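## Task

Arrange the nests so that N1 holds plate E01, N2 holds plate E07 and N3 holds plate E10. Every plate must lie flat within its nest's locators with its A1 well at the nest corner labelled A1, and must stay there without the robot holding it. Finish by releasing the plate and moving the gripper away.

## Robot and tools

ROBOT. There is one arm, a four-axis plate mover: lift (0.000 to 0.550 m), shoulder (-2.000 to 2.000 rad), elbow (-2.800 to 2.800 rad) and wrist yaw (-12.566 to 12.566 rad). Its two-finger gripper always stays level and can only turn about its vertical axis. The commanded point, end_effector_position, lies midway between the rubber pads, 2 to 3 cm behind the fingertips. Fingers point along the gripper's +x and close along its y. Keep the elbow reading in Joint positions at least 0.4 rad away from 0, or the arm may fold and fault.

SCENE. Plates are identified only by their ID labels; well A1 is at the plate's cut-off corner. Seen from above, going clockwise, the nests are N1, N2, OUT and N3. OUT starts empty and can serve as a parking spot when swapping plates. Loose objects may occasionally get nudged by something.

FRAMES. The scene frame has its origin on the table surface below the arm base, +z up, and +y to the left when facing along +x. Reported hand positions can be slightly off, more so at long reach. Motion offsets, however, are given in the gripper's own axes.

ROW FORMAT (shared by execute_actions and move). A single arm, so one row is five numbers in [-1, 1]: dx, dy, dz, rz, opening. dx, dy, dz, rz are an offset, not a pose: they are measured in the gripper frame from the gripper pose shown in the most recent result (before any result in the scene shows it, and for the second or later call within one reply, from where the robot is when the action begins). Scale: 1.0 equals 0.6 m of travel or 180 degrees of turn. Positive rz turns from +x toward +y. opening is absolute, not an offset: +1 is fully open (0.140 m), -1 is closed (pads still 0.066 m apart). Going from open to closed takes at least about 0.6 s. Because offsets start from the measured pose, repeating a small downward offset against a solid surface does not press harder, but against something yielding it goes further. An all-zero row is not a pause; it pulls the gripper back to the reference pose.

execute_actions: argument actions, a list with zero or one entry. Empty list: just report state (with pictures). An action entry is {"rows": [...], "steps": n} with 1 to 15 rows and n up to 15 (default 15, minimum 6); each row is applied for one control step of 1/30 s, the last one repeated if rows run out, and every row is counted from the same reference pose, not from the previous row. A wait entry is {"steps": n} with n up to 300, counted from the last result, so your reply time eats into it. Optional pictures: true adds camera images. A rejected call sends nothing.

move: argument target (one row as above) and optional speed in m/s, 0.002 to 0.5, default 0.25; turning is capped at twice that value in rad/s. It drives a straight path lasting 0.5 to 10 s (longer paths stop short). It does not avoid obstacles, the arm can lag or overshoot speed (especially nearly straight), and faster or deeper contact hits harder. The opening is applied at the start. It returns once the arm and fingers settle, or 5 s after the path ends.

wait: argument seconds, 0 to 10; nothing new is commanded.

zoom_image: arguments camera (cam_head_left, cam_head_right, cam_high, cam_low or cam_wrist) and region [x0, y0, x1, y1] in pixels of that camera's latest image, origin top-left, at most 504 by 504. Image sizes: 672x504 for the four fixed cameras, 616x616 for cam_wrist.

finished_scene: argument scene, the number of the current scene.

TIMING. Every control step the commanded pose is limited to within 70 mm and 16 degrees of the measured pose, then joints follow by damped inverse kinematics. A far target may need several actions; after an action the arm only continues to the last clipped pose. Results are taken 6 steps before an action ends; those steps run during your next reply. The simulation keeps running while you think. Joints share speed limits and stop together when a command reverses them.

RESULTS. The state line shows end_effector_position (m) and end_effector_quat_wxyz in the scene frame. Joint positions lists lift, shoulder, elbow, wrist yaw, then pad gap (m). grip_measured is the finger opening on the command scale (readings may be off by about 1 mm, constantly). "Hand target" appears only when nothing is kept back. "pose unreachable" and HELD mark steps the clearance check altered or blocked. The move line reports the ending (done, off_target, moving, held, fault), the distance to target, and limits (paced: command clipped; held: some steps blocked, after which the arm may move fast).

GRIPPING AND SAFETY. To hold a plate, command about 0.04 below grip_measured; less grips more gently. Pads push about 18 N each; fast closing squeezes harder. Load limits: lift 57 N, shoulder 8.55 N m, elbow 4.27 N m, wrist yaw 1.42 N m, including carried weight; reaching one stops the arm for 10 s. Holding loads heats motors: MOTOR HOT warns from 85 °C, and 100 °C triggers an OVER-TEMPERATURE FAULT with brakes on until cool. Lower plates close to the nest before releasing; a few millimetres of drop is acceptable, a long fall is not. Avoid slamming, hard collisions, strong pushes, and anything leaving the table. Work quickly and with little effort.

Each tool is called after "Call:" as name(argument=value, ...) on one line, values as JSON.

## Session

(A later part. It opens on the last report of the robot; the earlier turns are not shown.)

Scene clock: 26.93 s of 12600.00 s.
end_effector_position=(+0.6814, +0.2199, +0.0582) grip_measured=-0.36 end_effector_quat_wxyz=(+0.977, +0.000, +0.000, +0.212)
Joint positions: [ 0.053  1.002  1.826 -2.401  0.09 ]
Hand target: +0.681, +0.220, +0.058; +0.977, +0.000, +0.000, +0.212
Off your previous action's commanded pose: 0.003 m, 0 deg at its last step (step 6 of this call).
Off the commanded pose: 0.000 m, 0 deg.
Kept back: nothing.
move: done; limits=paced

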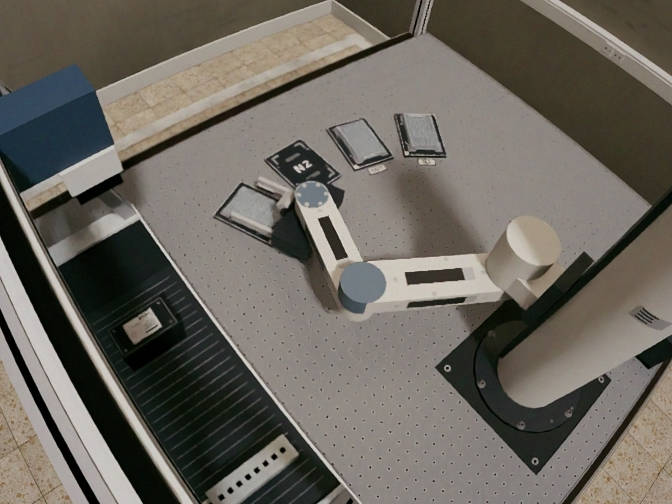

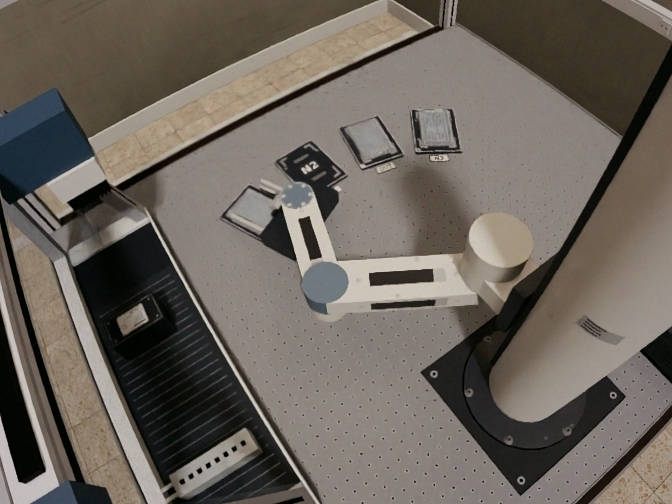

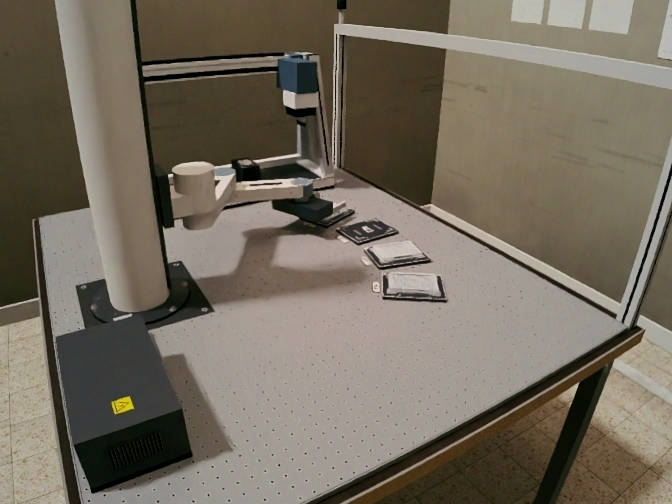

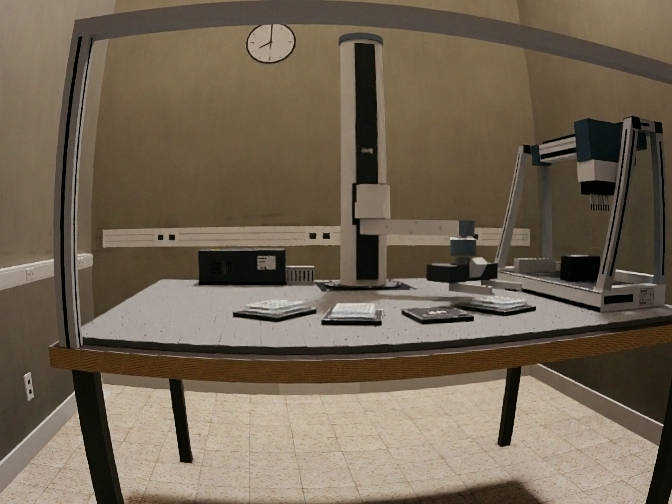

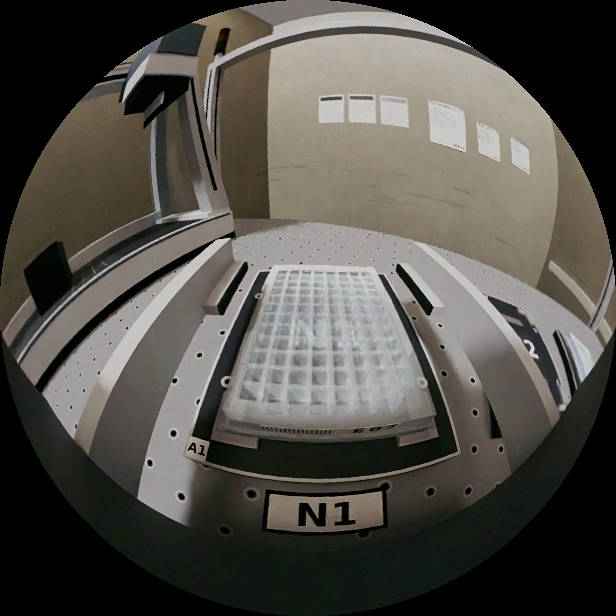

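Call:
zoom_image(camera="cam_wrist", region=[175, 400, 275, 480])

Call:
zoom_image(camera="cam_wrist", region=[380, 390, 480, 470])

Call:
zoom_image(camera="cam_wrist", region=[200, 250, 460, 460])

Region (175, 400, 275, 480) of cam_wrist's 616x616 image, scaled by 5.040, with more detail than that image has; it fills the top 403 rows of this view, and the rest is white.

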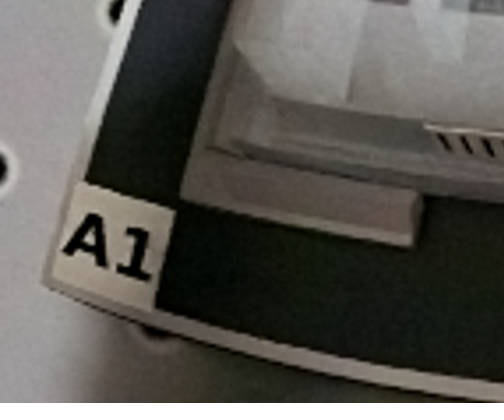

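Region (380, 390, 480, 470) of cam_wrist's 616x616 image, scaled by 5.040, with more detail than that image has; it fills the top 403 rows of this view, and the rest is white.

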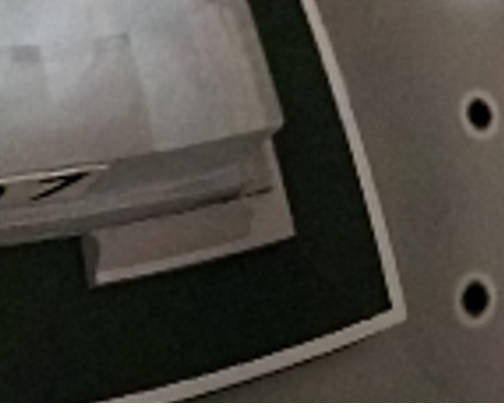

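Region (200, 250, 460, 460) of cam_wrist's 616x616 image, scaled by 1.938, with more detail than that image has; it fills the top 407 rows of this view, and the rest is white.

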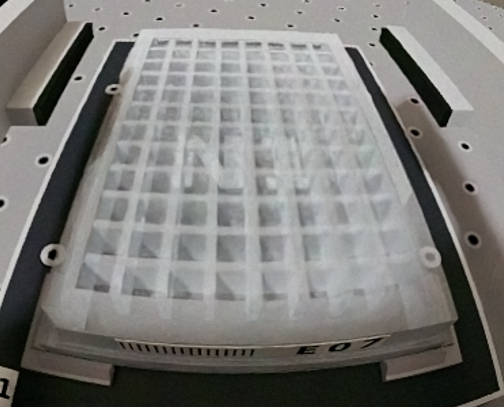

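Call:
execute_actions(actions=[{"rows": [[0.0009,-0.0022,-0.0002,-0.0102,-0.36]], "steps": 12}])

Call:
execute_actions(actions=[])

Call:
zoom_image(camera="cam_wrist", region=[175, 400, 275, 480])

Call:
zoom_image(camera="cam_wrist", region=[380, 390, 480, 470])

Scene clock: 28.20 s of 12600.00 s.
end_effector_position=(+0.6825, +0.2190, +0.0581) grip_measured=-0.36 end_effector_quat_wxyz=(+0.981, +0.000, +0.000, +0.196)
Joint positions: [ 0.053  1.009  1.829 -2.442  0.09 ]
Steps of this call (steps 1 to 32: nothing new was sent; steps 33 to 38: the first 6 steps of this action). Readings (end_effector_position):
33: (+0.6815, +0.2198, +0.0582)
34: (+0.6822, +0.2187, +0.0581)
36: (+0.6824, +0.2190, +0.0581)
38: the state above

Scene clock: 28.40 s of 12600.00 s.
end_effector_position=(+0.6825, +0.2190, +0.0581) grip_measured=-0.36 end_effector_quat_wxyz=(+0.981, +0.000, +0.000, +0.196)
Joint positions: [ 0.053  1.009  1.829 -2.442  0.09 ]
Hand target: +0.682, +0.219, +0.058; +0.981, +0.000, +0.000, +0.196
Off the commanded pose: 0.000 m, 0 deg.
Kept back: nothing.
Steps of this call (steps 1 to 6: the last 6 steps of your previous action). Readings (end_effector_position):
1: (+0.6825, +0.2190, +0.0581)
2: (+0.6825, +0.2190, +0.0581)
4: (+0.6825, +0.2190, +0.0581)
6: the state above

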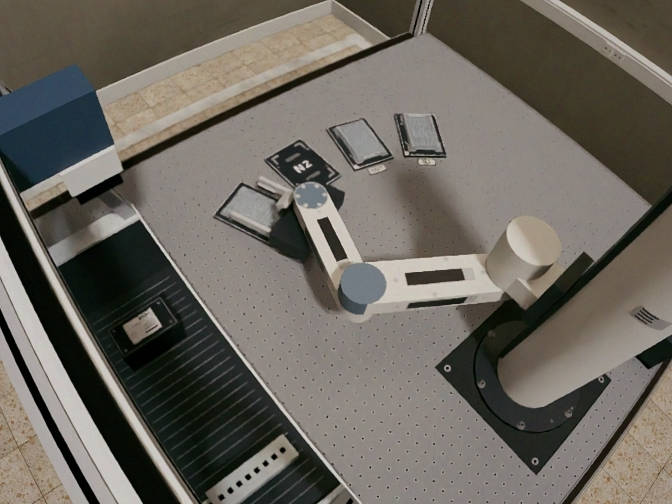

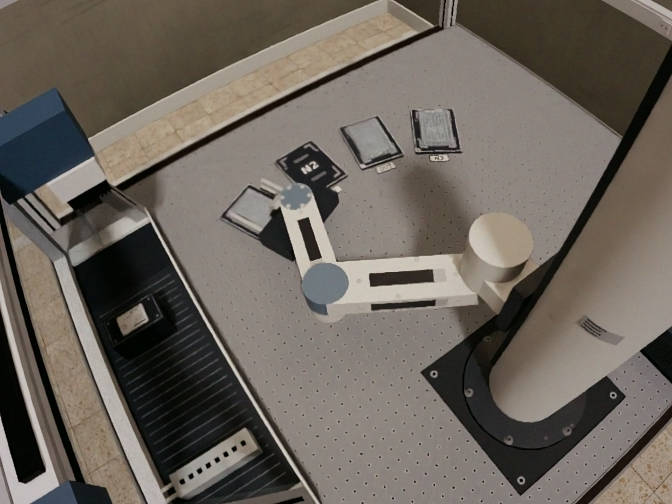

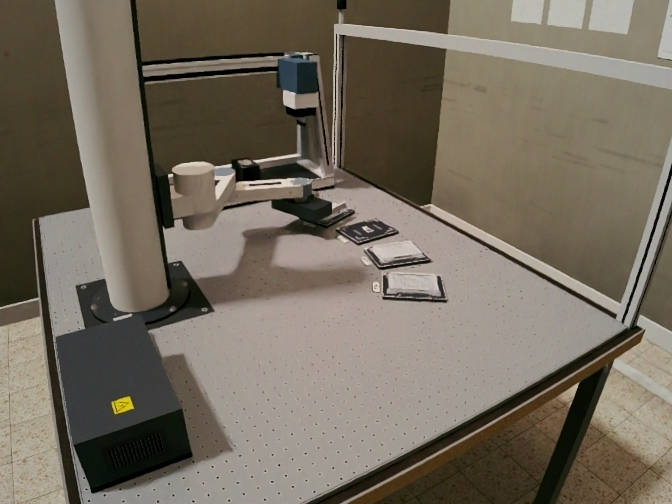

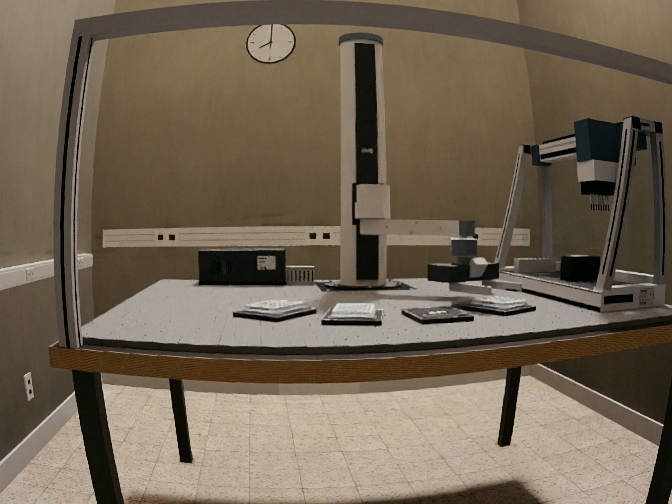

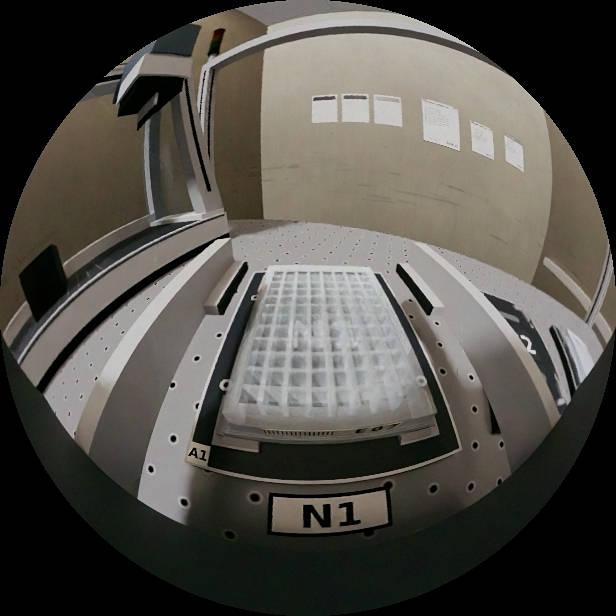

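Region (175, 400, 275, 480) of cam_wrist's 616x616 image, scaled by 5.040, with more detail than that image has; it fills the top 403 rows of this view, and the rest is white.

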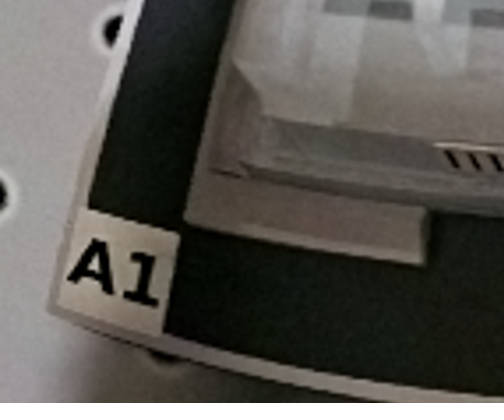

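Region (380, 390, 480, 470) of cam_wrist's 616x616 image, scaled by 5.040, with more detail than that image has; it fills the top 403 rows of this view, and the rest is white.

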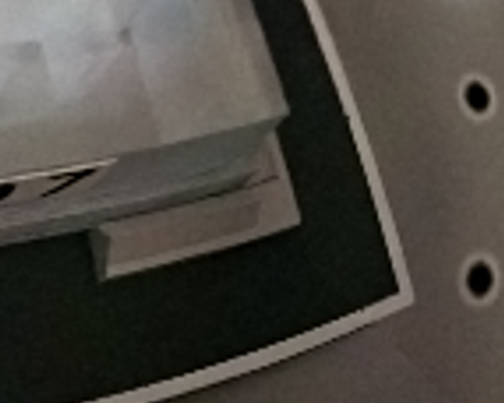

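Call:
execute_actions(actions=[{"rows": [[0,-0.0002,-0.004,0,-0.36],[0,-0.0002,-0.009,0,-0.36],[0,-0.0002,-0.014,0,-0.36],[0,-0.0002,-0.019,0,-0.36],[0,-0.0002,-0.024,0,-0.36],[0,-0.0002,-0.028,0,-0.36],[0,-0.0002,-0.032,0,-0.36],[0,-0.0002,-0.035,0,-0.36],[0,-0.0002,-0.0375,0,-0.36],[0,-0.0002,-0.039,0,-0.36],[0,-0.0002,-0.0398,0,-0.36]], "steps": 14}])

Call:
execute_actions(actions=[{"rows": [[0,0,0,0,-0.45],[0,0,0,0,-0.5],[0,0,0,0,-0.53],[0,0,0,0,-0.555],[0,0,0,0,-0.575],[0,0,0,0,-0.59],[0,0,0,0,-0.605],[0,0,0,0,-0.62]], "steps": 12}])

Call:
move(target=[0, 0, 0.04, 0, -0.62], speed=0.1)

Scene clock: 29.33 s of 12600.00 s.
end_effector_position=(+0.6825, +0.2189, +0.0401) grip_measured=-0.36 end_effector_quat_wxyz=(+0.981, +0.000, +0.000, +0.196)
Joint positions: [ 0.035  1.008  1.829 -2.442  0.09 ]
Steps of this call (steps 1 to 20: nothing new was sent; steps 21 to 28: the first 8 steps of this action). Readings (end_effector_position):
21: (+0.6825, +0.2190, +0.0580)
22: (+0.6825, +0.2190, +0.0568)
24: (+0.6825, +0.2189, +0.0513)
28: the state above

Scene clock: 29.73 s of 12600.00 s.
end_effector_position=(+0.6825, +0.2189, +0.0341) grip_measured=-0.57 end_effector_quat_wxyz=(+0.981, +0.000, +0.000, +0.196)
Joint positions: [ 0.029  1.008  1.829 -2.442  0.082]
Off your previous action's commanded pose: 0.000 m, 0 deg at its last step (step 6 of this call).
Steps of this call (steps 1 to 6: the last 6 steps of your previous action; steps 7 to 12: the first 6 steps of this action, its rows measured from where the robot was after step 6). Readings (end_effector_position):
6: (+0.6825, +0.2189, +0.0341)
7: (+0.6825, +0.2189, +0.0341)
8: (+0.6825, +0.2189, +0.0341)
10: (+0.6825, +0.2189, +0.0341)
12: the state above

Scene clock: 30.67 s of 12600.00 s.
end_effector_position=(+0.6825, +0.2189, +0.0582) grip_measured=-0.58 end_effector_quat_wxyz=(+0.981, +0.000, +0.000, +0.196)
Joint positions: [ 0.053  1.008  1.829 -2.442  0.082]
Hand target: +0.682, +0.219, +0.058; +0.981, +0.000, +0.000, +0.196
Off your previous action's commanded pose: 0.000 m, 0 deg at its last step (step 6 of this call).
Off the commanded pose: 0.000 m, 0 deg.
Kept back: nothing.
move: done

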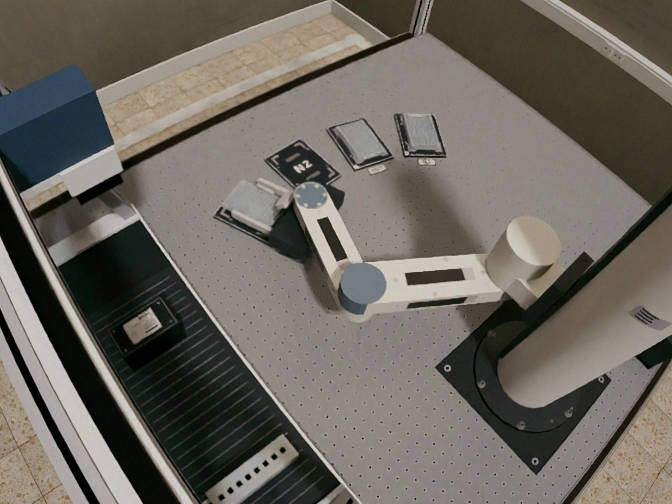

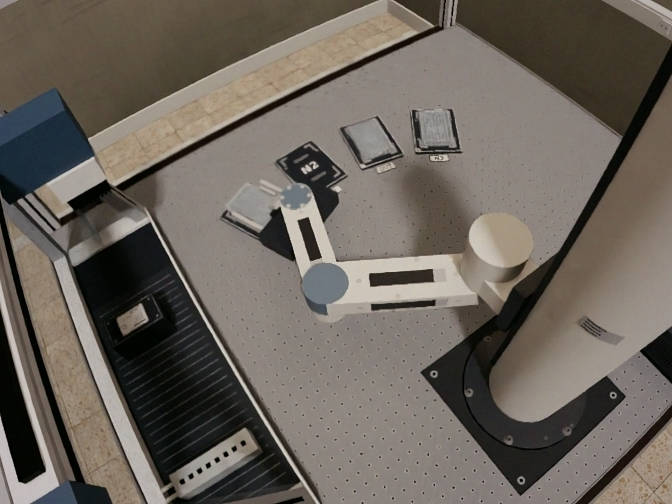

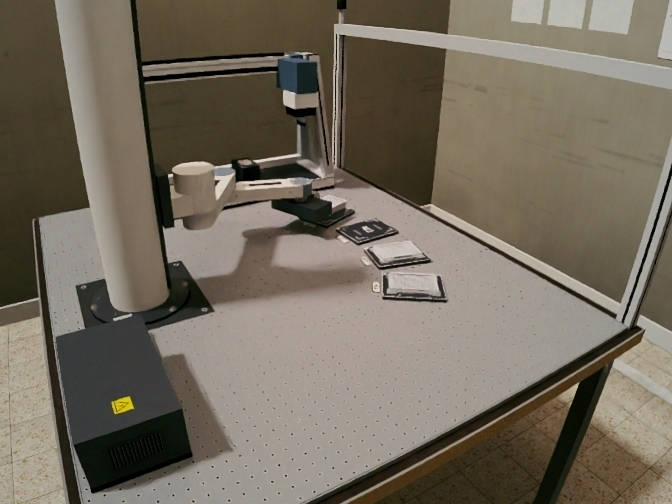

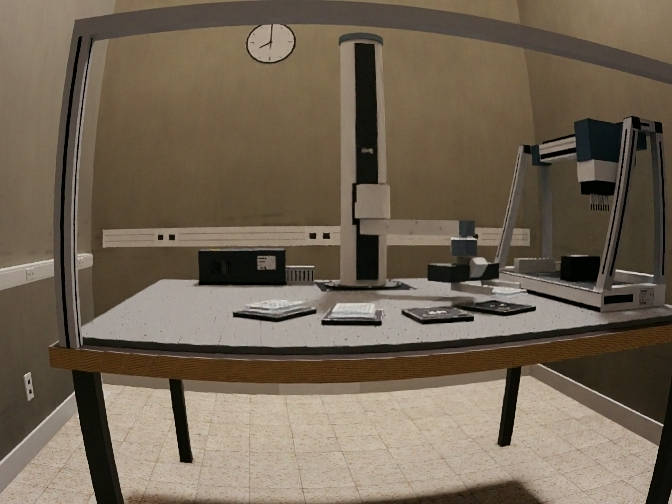

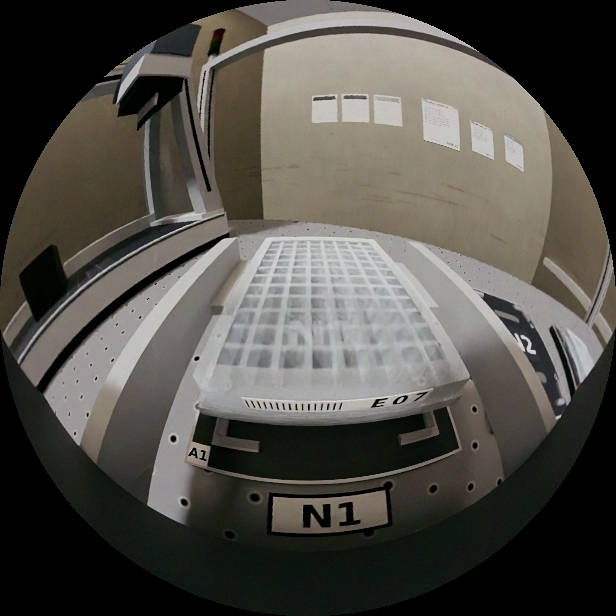

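Call:
move(target=[-0.0419, -0.3024, -0.0002, -0.1119, -0.62], speed=0.5)

Call:
zoom_image(camera="cam_wrist", region=[175, 400, 275, 480])

Call:
zoom_image(camera="cam_wrist", region=[380, 390, 480, 470])

Scene clock: 31.97 s of 12600.00 s.
end_effector_position=(+0.7292, +0.0416, +0.0581) grip_measured=-0.58 end_effector_quat_wxyz=(+1.000, +0.000, +0.000, +0.022)
Joint positions: [ 0.053  0.674  1.849 -2.479  0.082]
Hand target: +0.729, +0.042, +0.058; +1.000, +0.000, +0.000, +0.022
Off the commanded pose: 0.000 m, 0 deg.
Kept back: nothing.
move: done

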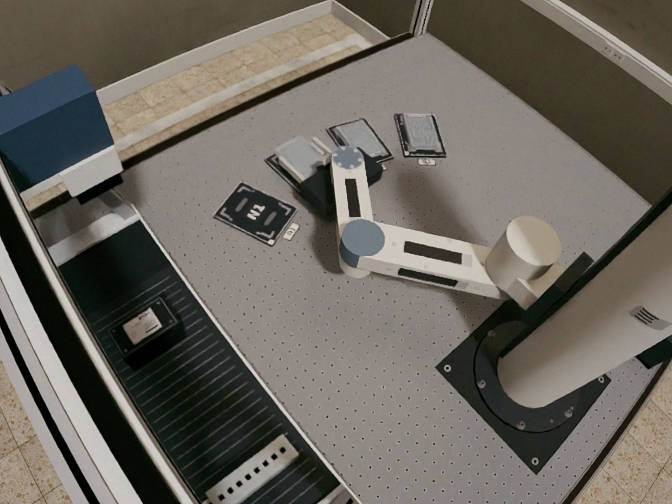

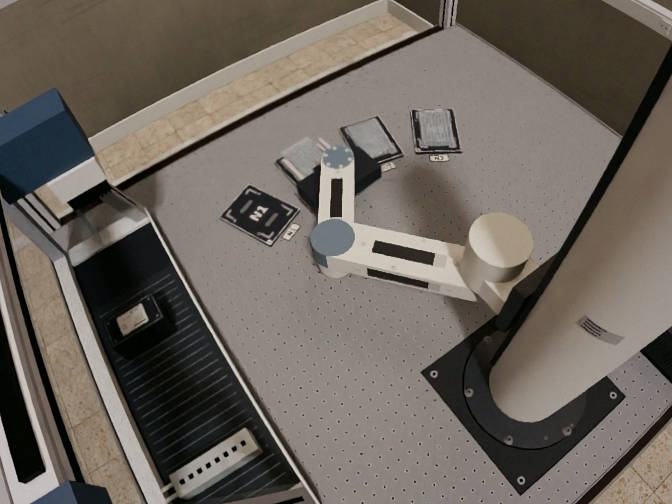

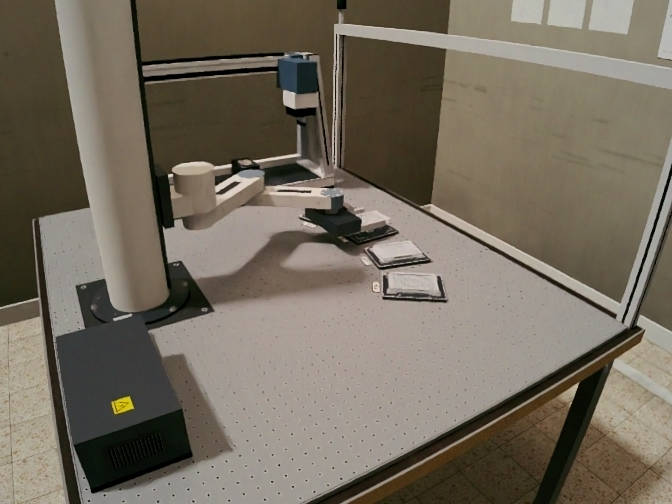

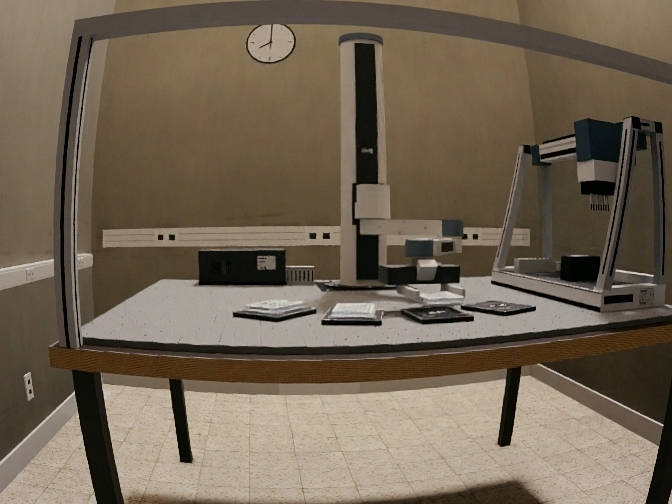

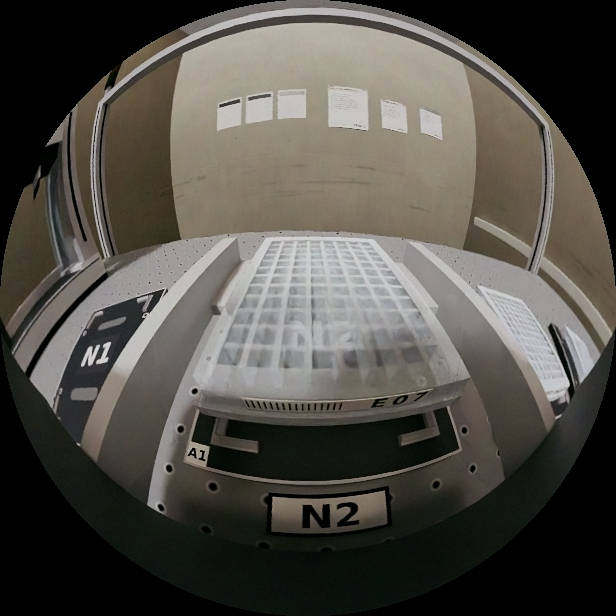

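Region (175, 400, 275, 480) of cam_wrist's 616x616 image, scaled by 5.040, with more detail than that image has; it fills the top 403 rows of this view, and the rest is white.

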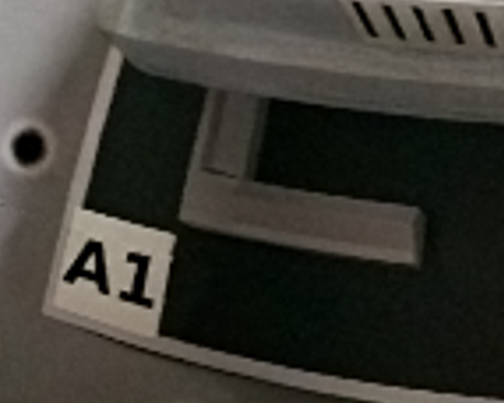

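Region (380, 390, 480, 470) of cam_wrist's 616x616 image, scaled by 5.040, with more detail than that image has; it fills the top 403 rows of this view, and the rest is white.

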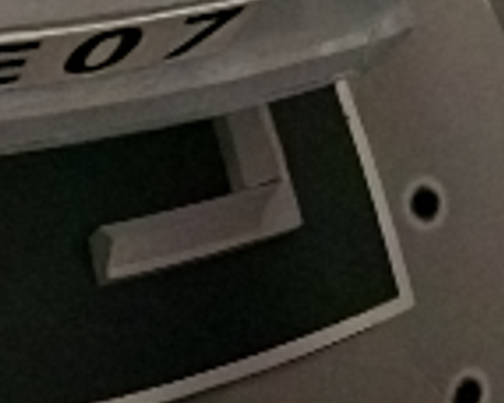

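Call:
execute_actions(actions=[{"rows": [[-0.0001,0.0002,-0.003,0,-0.62],[-0.0001,0.0002,-0.007,0,-0.62],[-0.0001,0.0002,-0.011,0,-0.62],[-0.0001,0.0002,-0.015,0,-0.62],[-0.0001,0.0002,-0.019,0,-0.62],[-0.0001,0.0002,-0.023,0,-0.62],[-0.0001,0.0002,-0.0265,0,-0.62],[-0.0001,0.0002,-0.0295,0,-0.62],[-0.0001,0.0002,-0.032,0,-0.62],[-0.0001,0.0002,-0.034,0,-0.62],[-0.0001,0.0002,-0.0358,0,-0.62],[-0.0001,0.0002,-0.0372,0,-0.62],[-0.0001,0.0002,-0.0382,0,-0.62],[-0.0001,0.0002,-0.0388,0,-0.62]], "steps": 15}])

Call:
wait(seconds=0.1)

Scene clock: 32.60 s of 12600.00 s.
end_effector_position=(+0.7292, +0.0416, +0.0410) grip_measured=-0.58 end_effector_quat_wxyz=(+1.000, +0.000, +0.000, +0.022)
Joint positions: [ 0.036  0.674  1.849 -2.479  0.082]
Steps of this call (steps 1 to 10: nothing new was sent; steps 11 to 19: the first 9 steps of this action). Readings (end_effector_position):
11: (+0.7292, +0.0416, +0.0580)
12: (+0.7292, +0.0416, +0.0568)
14: (+0.7292, +0.0416, +0.0524)
18: (+0.7292, +0.0416, +0.0430)
19: the state above

Scene clock: 32.90 s of 12600.00 s.
end_effector_position=(+0.7292, +0.0416, +0.0347) grip_measured=-0.58 end_effector_quat_wxyz=(+1.000, +0.000, +0.000, +0.022)
Joint positions: [ 0.03   0.674  1.849 -2.479  0.082]
Hand target: +0.729, +0.042, +0.035; +1.000, +0.000, +0.000, +0.022
Off the commanded pose: 0.000 m, 0 deg.
Kept back: nothing.
Steps of this call (steps 1 to 6: the last 6 steps of your previous action; steps 7 to 9: nothing new was sent). Readings (end_effector_position):
1: (+0.7292, +0.0416, +0.0392)
2: (+0.7292, +0.0416, +0.0378)
4: (+0.7292, +0.0416, +0.0357)
8: (+0.7292, +0.0416, +0.0347)
9: the state above

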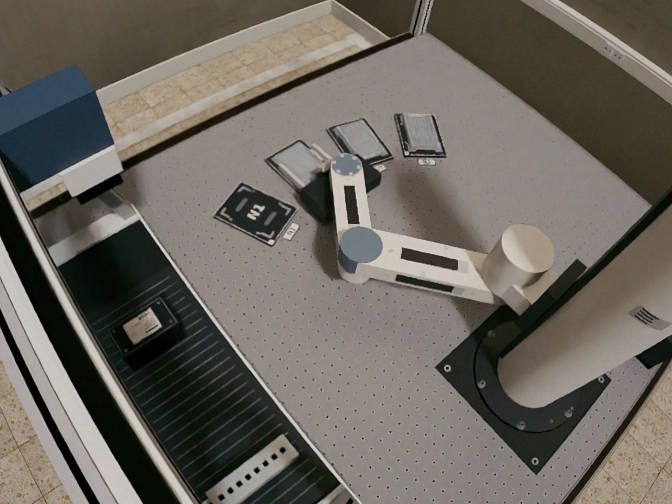

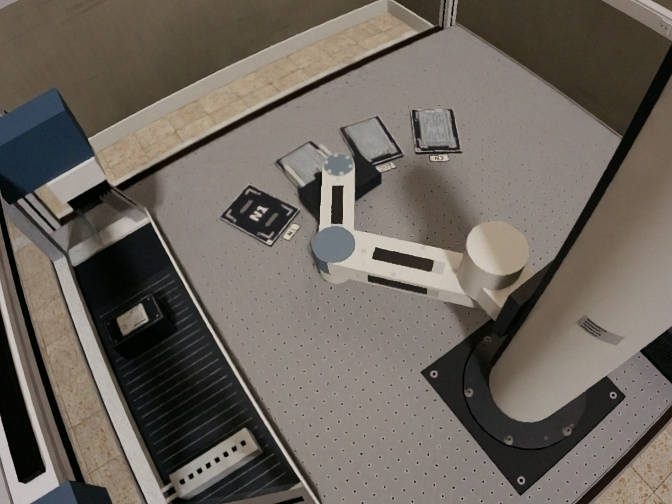

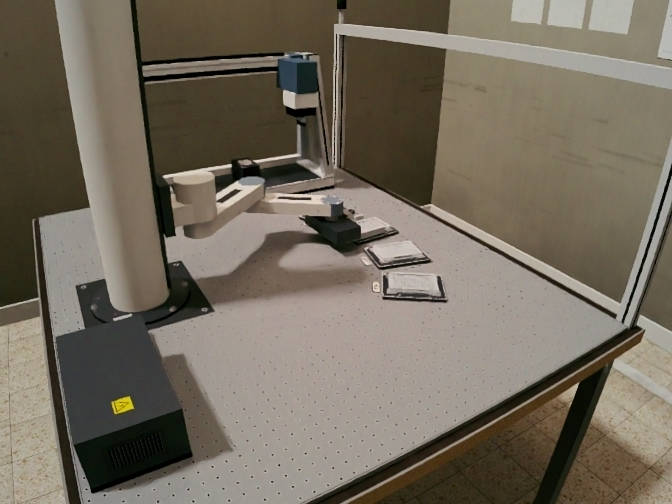

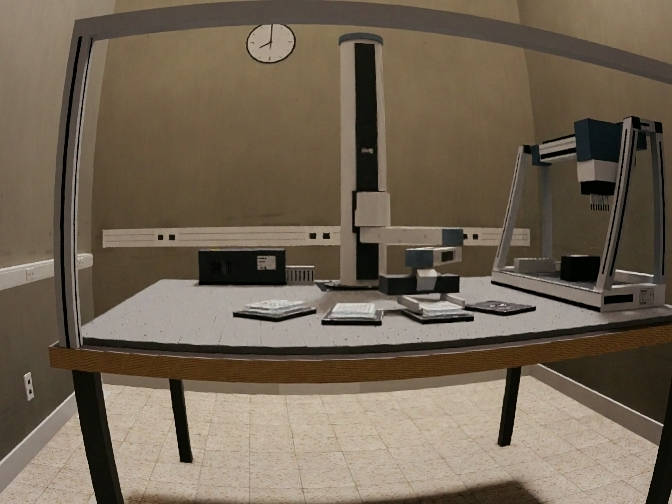

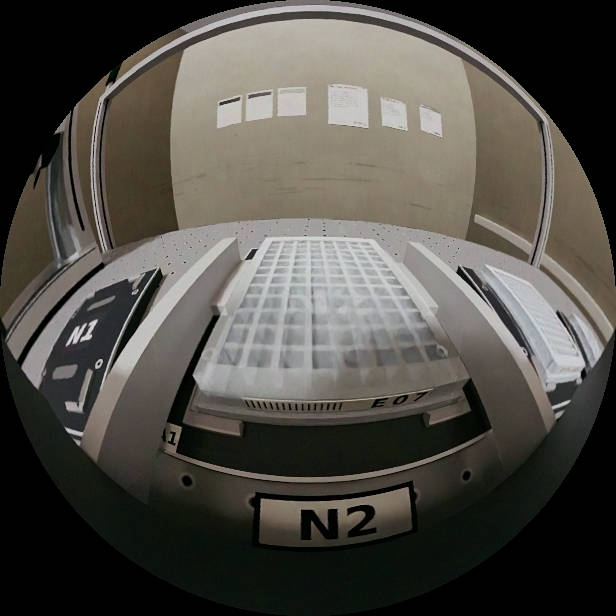

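Call:
execute_actions(actions=[{"rows": [[0,0,0,0,-0.56],[0,0,0,0,-0.52],[0,0,0,0,-0.47],[0,0,0,0,-0.42],[0,0,0,0,-0.36],[0,0,0,0,-0.36],[0,0,0.005,0,-0.36],[0,0,0.012,0,-0.36],[0,0,0.02,0,-0.36],[0,0,0.028,0,-0.36],[0,0,0.035,0,-0.36],[0,0,0.039,0,-0.36]], "steps": 13}])

Call:
move(target=[-0.0438, -0.2987, -0.0002, -0.0853, -0.36], speed=0.5)

Call:
zoom_image(camera="cam_wrist", region=[175, 400, 275, 480])

Call:
zoom_image(camera="cam_wrist", region=[380, 390, 480, 470])

Scene clock: 33.77 s of 12600.00 s.
end_effector_position=(+0.7292, +0.0416, +0.0348) grip_measured=-0.36 end_effector_quat_wxyz=(+1.000, +0.000, +0.000, +0.022)
Joint positions: [ 0.03   0.674  1.849 -2.479  0.09 ]
Steps of this call (steps 1 to 19: nothing new was sent; steps 20 to 26: the first 7 steps of this action). Readings (end_effector_position):
20: (+0.7292, +0.0416, +0.0347)
21: (+0.7292, +0.0416, +0.0347)
23: (+0.7292, +0.0416, +0.0347)
26: the state above

Scene clock: 35.07 s of 12600.00 s.
end_effector_position=(+0.7107, -0.1388, +0.0581) grip_measured=-0.36 end_effector_quat_wxyz=(+0.994, +0.000, +0.000, -0.112)
Joint positions: [ 0.053  0.332  1.834 -2.39   0.09 ]
Hand target: +0.711, -0.139, +0.058; +0.994, +0.000, +0.000, -0.112
Off your previous action's commanded pose: 0.003 m, 0 deg at its last step (step 6 of this call).
Off the commanded pose: 0.000 m, 0 deg.
Kept back: nothing.
move: done

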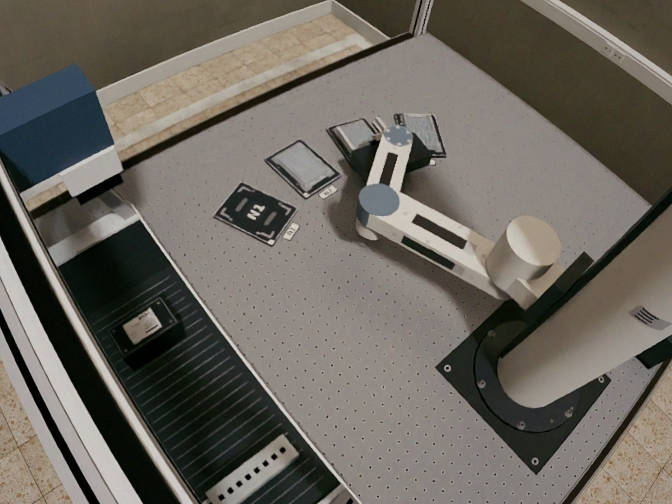

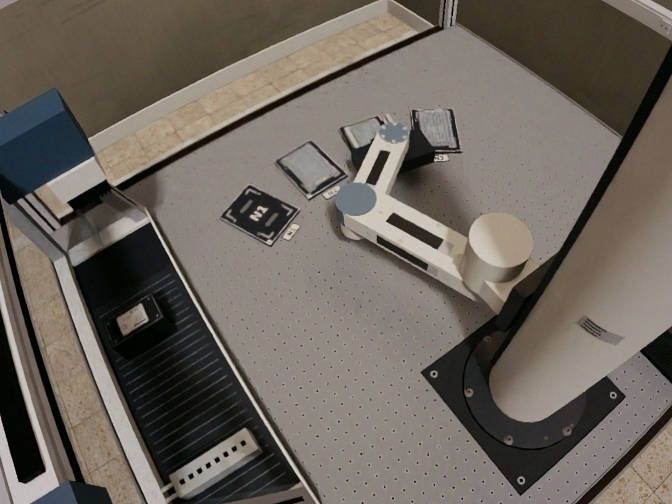

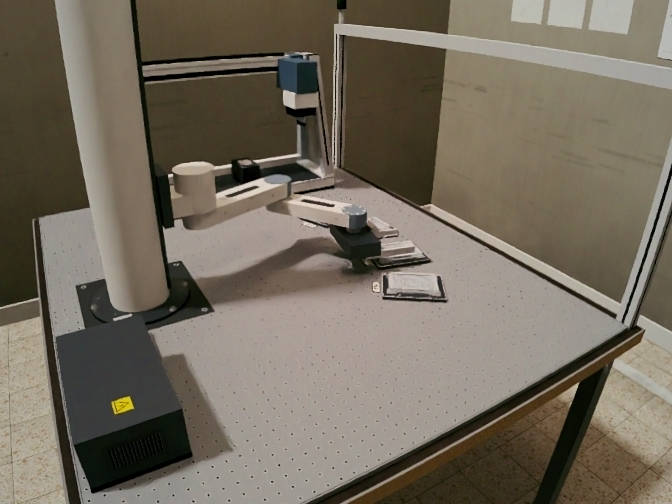

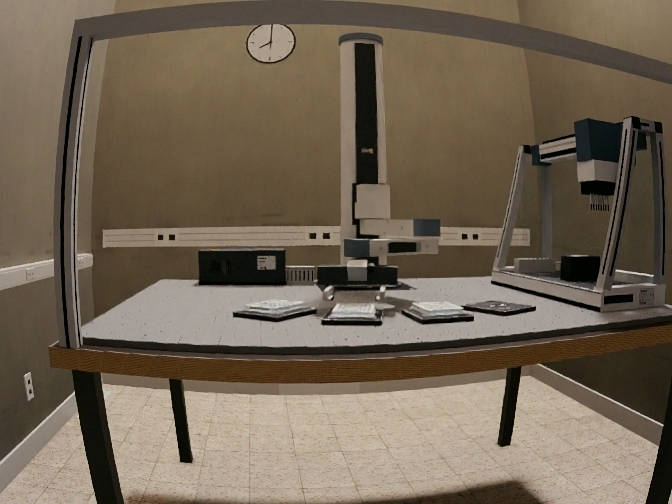

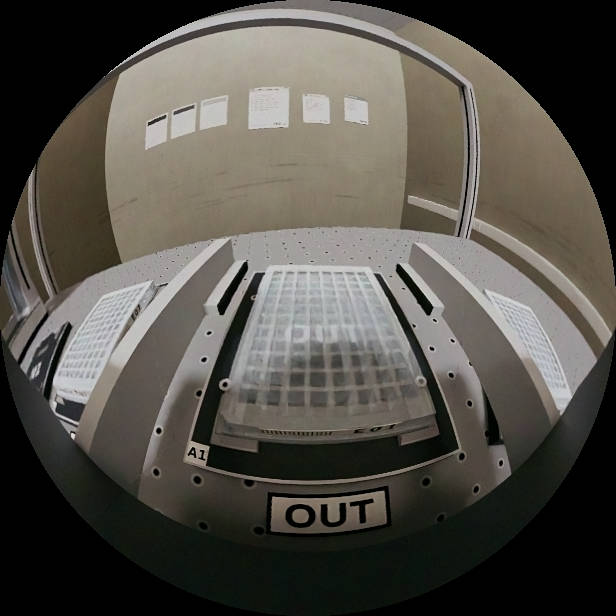

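Region (175, 400, 275, 480) of cam_wrist's 616x616 image, scaled by 5.040, with more detail than that image has; it fills the top 403 rows of this view, and the rest is white.

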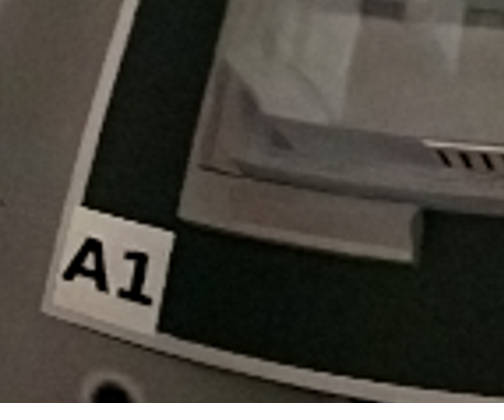

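Region (380, 390, 480, 470) of cam_wrist's 616x616 image, scaled by 5.040, with more detail than that image has; it fills the top 403 rows of this view, and the rest is white.

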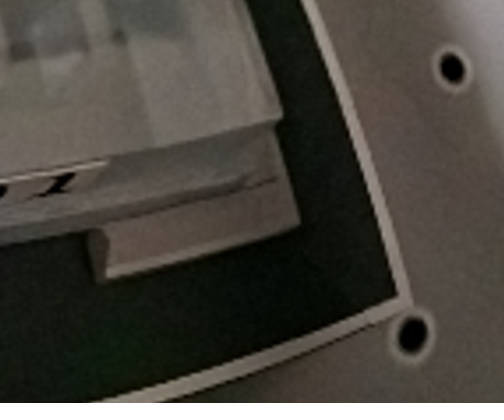

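Call:
execute_actions(actions=[{"rows": [[0,0.0006,-0.004,0,-0.36],[0,0.0006,-0.009,0,-0.36],[0,0.0006,-0.014,0,-0.36],[0,0.0006,-0.019,0,-0.36],[0,0.0006,-0.024,0,-0.36],[0,0.0006,-0.028,0,-0.36],[0,0.0006,-0.032,0,-0.36],[0,0.0006,-0.035,0,-0.36],[0,0.0006,-0.0375,0,-0.36],[0,0.0006,-0.039,0,-0.36],[0,0.0006,-0.0398,0,-0.36]], "steps": 14}])

Call:
execute_actions(actions=[{"rows": [[0,0,0,0,-0.45],[0,0,0,0,-0.5],[0,0,0,0,-0.53],[0,0,0,0,-0.555],[0,0,0,0,-0.575],[0,0,0,0,-0.59],[0,0,0,0,-0.605],[0,0,0,0,-0.62]], "steps": 12}])

Call:
move(target=[0, 0, 0.04, 0, -0.62], speed=0.1)

Scene clock: 35.83 s of 12600.00 s.
end_effector_position=(+0.7108, -0.1385, +0.0401) grip_measured=-0.36 end_effector_quat_wxyz=(+0.994, +0.000, +0.000, -0.112)
Joint positions: [ 0.035  0.332  1.834 -2.391  0.09 ]
Steps of this call (steps 1 to 15: nothing new was sent; steps 16 to 23: the first 8 steps of this action). Readings (end_effector_position):
16: (+0.7107, -0.1388, +0.0580)
17: (+0.7107, -0.1387, +0.0568)
19: (+0.7108, -0.1385, +0.0513)
23: the state above

Scene clock: 36.23 s of 12600.00 s.
end_effector_position=(+0.7108, -0.1385, +0.0342) grip_measured=-0.57 end_effector_quat_wxyz=(+0.994, +0.000, +0.000, -0.112)
Joint positions: [ 0.029  0.332  1.834 -2.391  0.082]
Off your previous action's commanded pose: 0.000 m, 0 deg at its last step (step 6 of this call).
Steps of this call (steps 1 to 6: the last 6 steps of your previous action; steps 7 to 12: the first 6 steps of this action, its rows measured from where the robot was after step 6). Readings (end_effector_position):
6: (+0.7108, -0.1385, +0.0342)
7: (+0.7108, -0.1385, +0.0342)
8: (+0.7108, -0.1385, +0.0342)
10: (+0.7108, -0.1385, +0.0342)
12: the state above

Scene clock: 37.17 s of 12600.00 s.
end_effector_position=(+0.7108, -0.1385, +0.0582) grip_measured=-0.58 end_effector_quat_wxyz=(+0.994, +0.000, +0.000, -0.112)
Joint positions: [ 0.053  0.332  1.834 -2.391  0.082]
Hand target: +0.711, -0.139, +0.058; +0.994, +0.000, +0.000, -0.112
Off your previous action's commanded pose: 0.000 m, 0 deg at its last step (step 6 of this call).
Off the commanded pose: 0.000 m, 0 deg.
Kept back: nothing.
move: done

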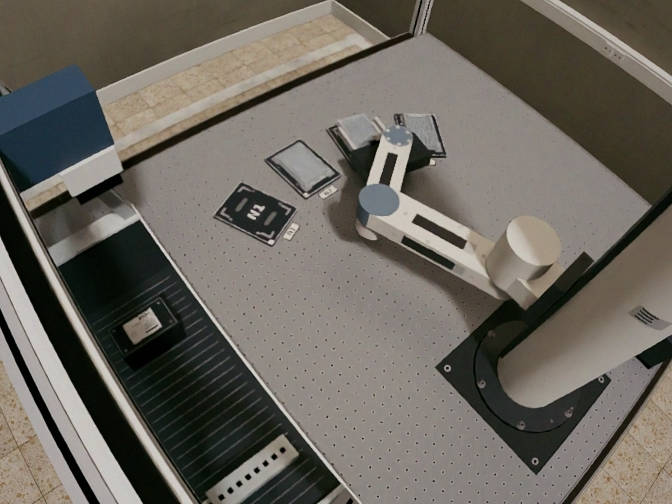

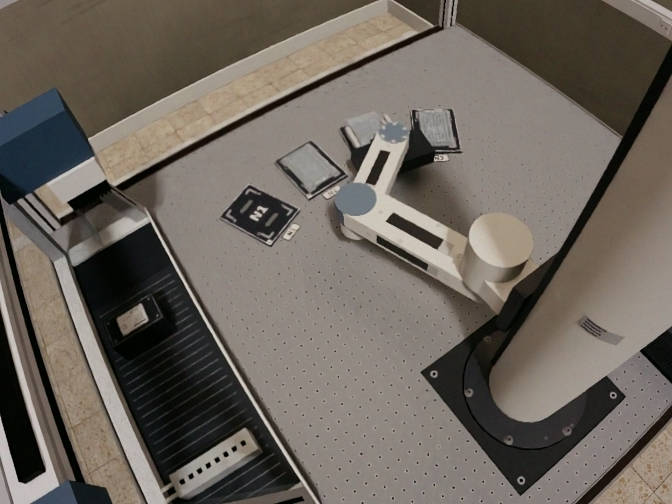

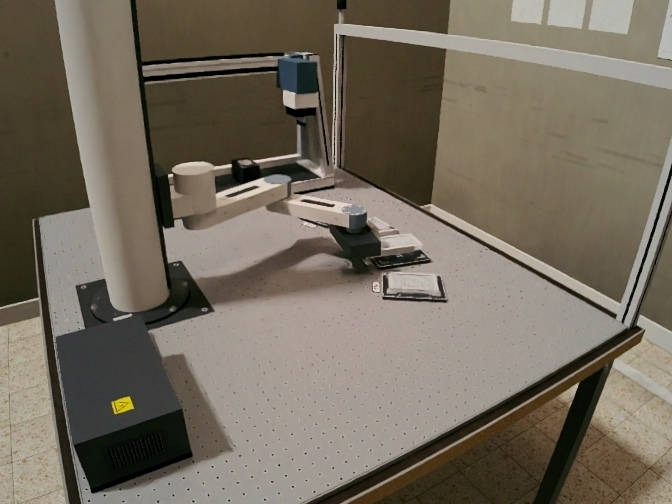

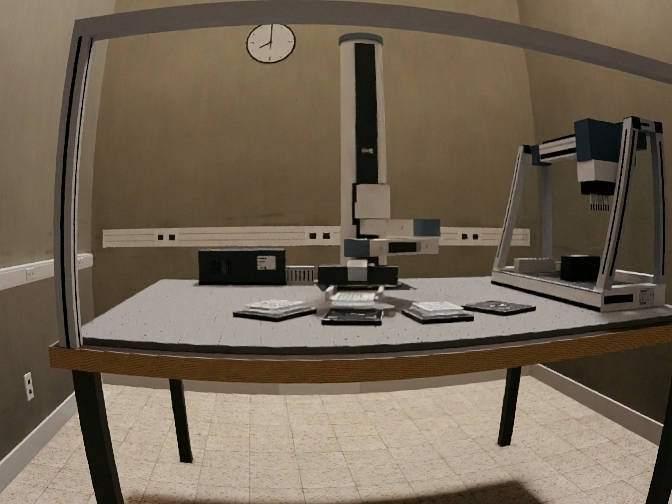

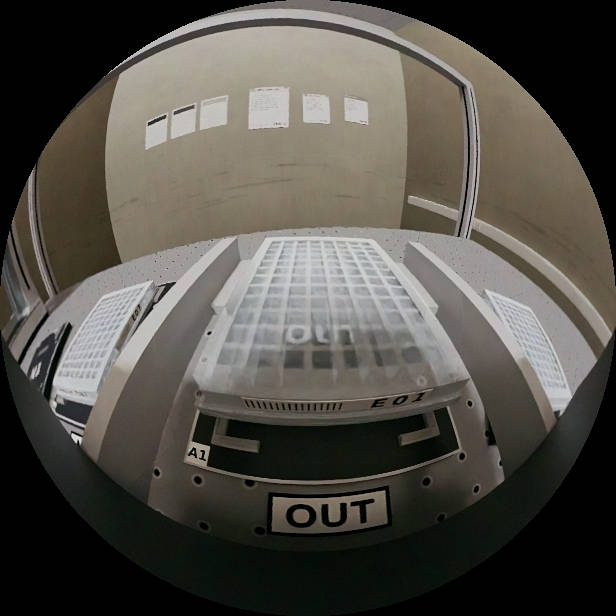

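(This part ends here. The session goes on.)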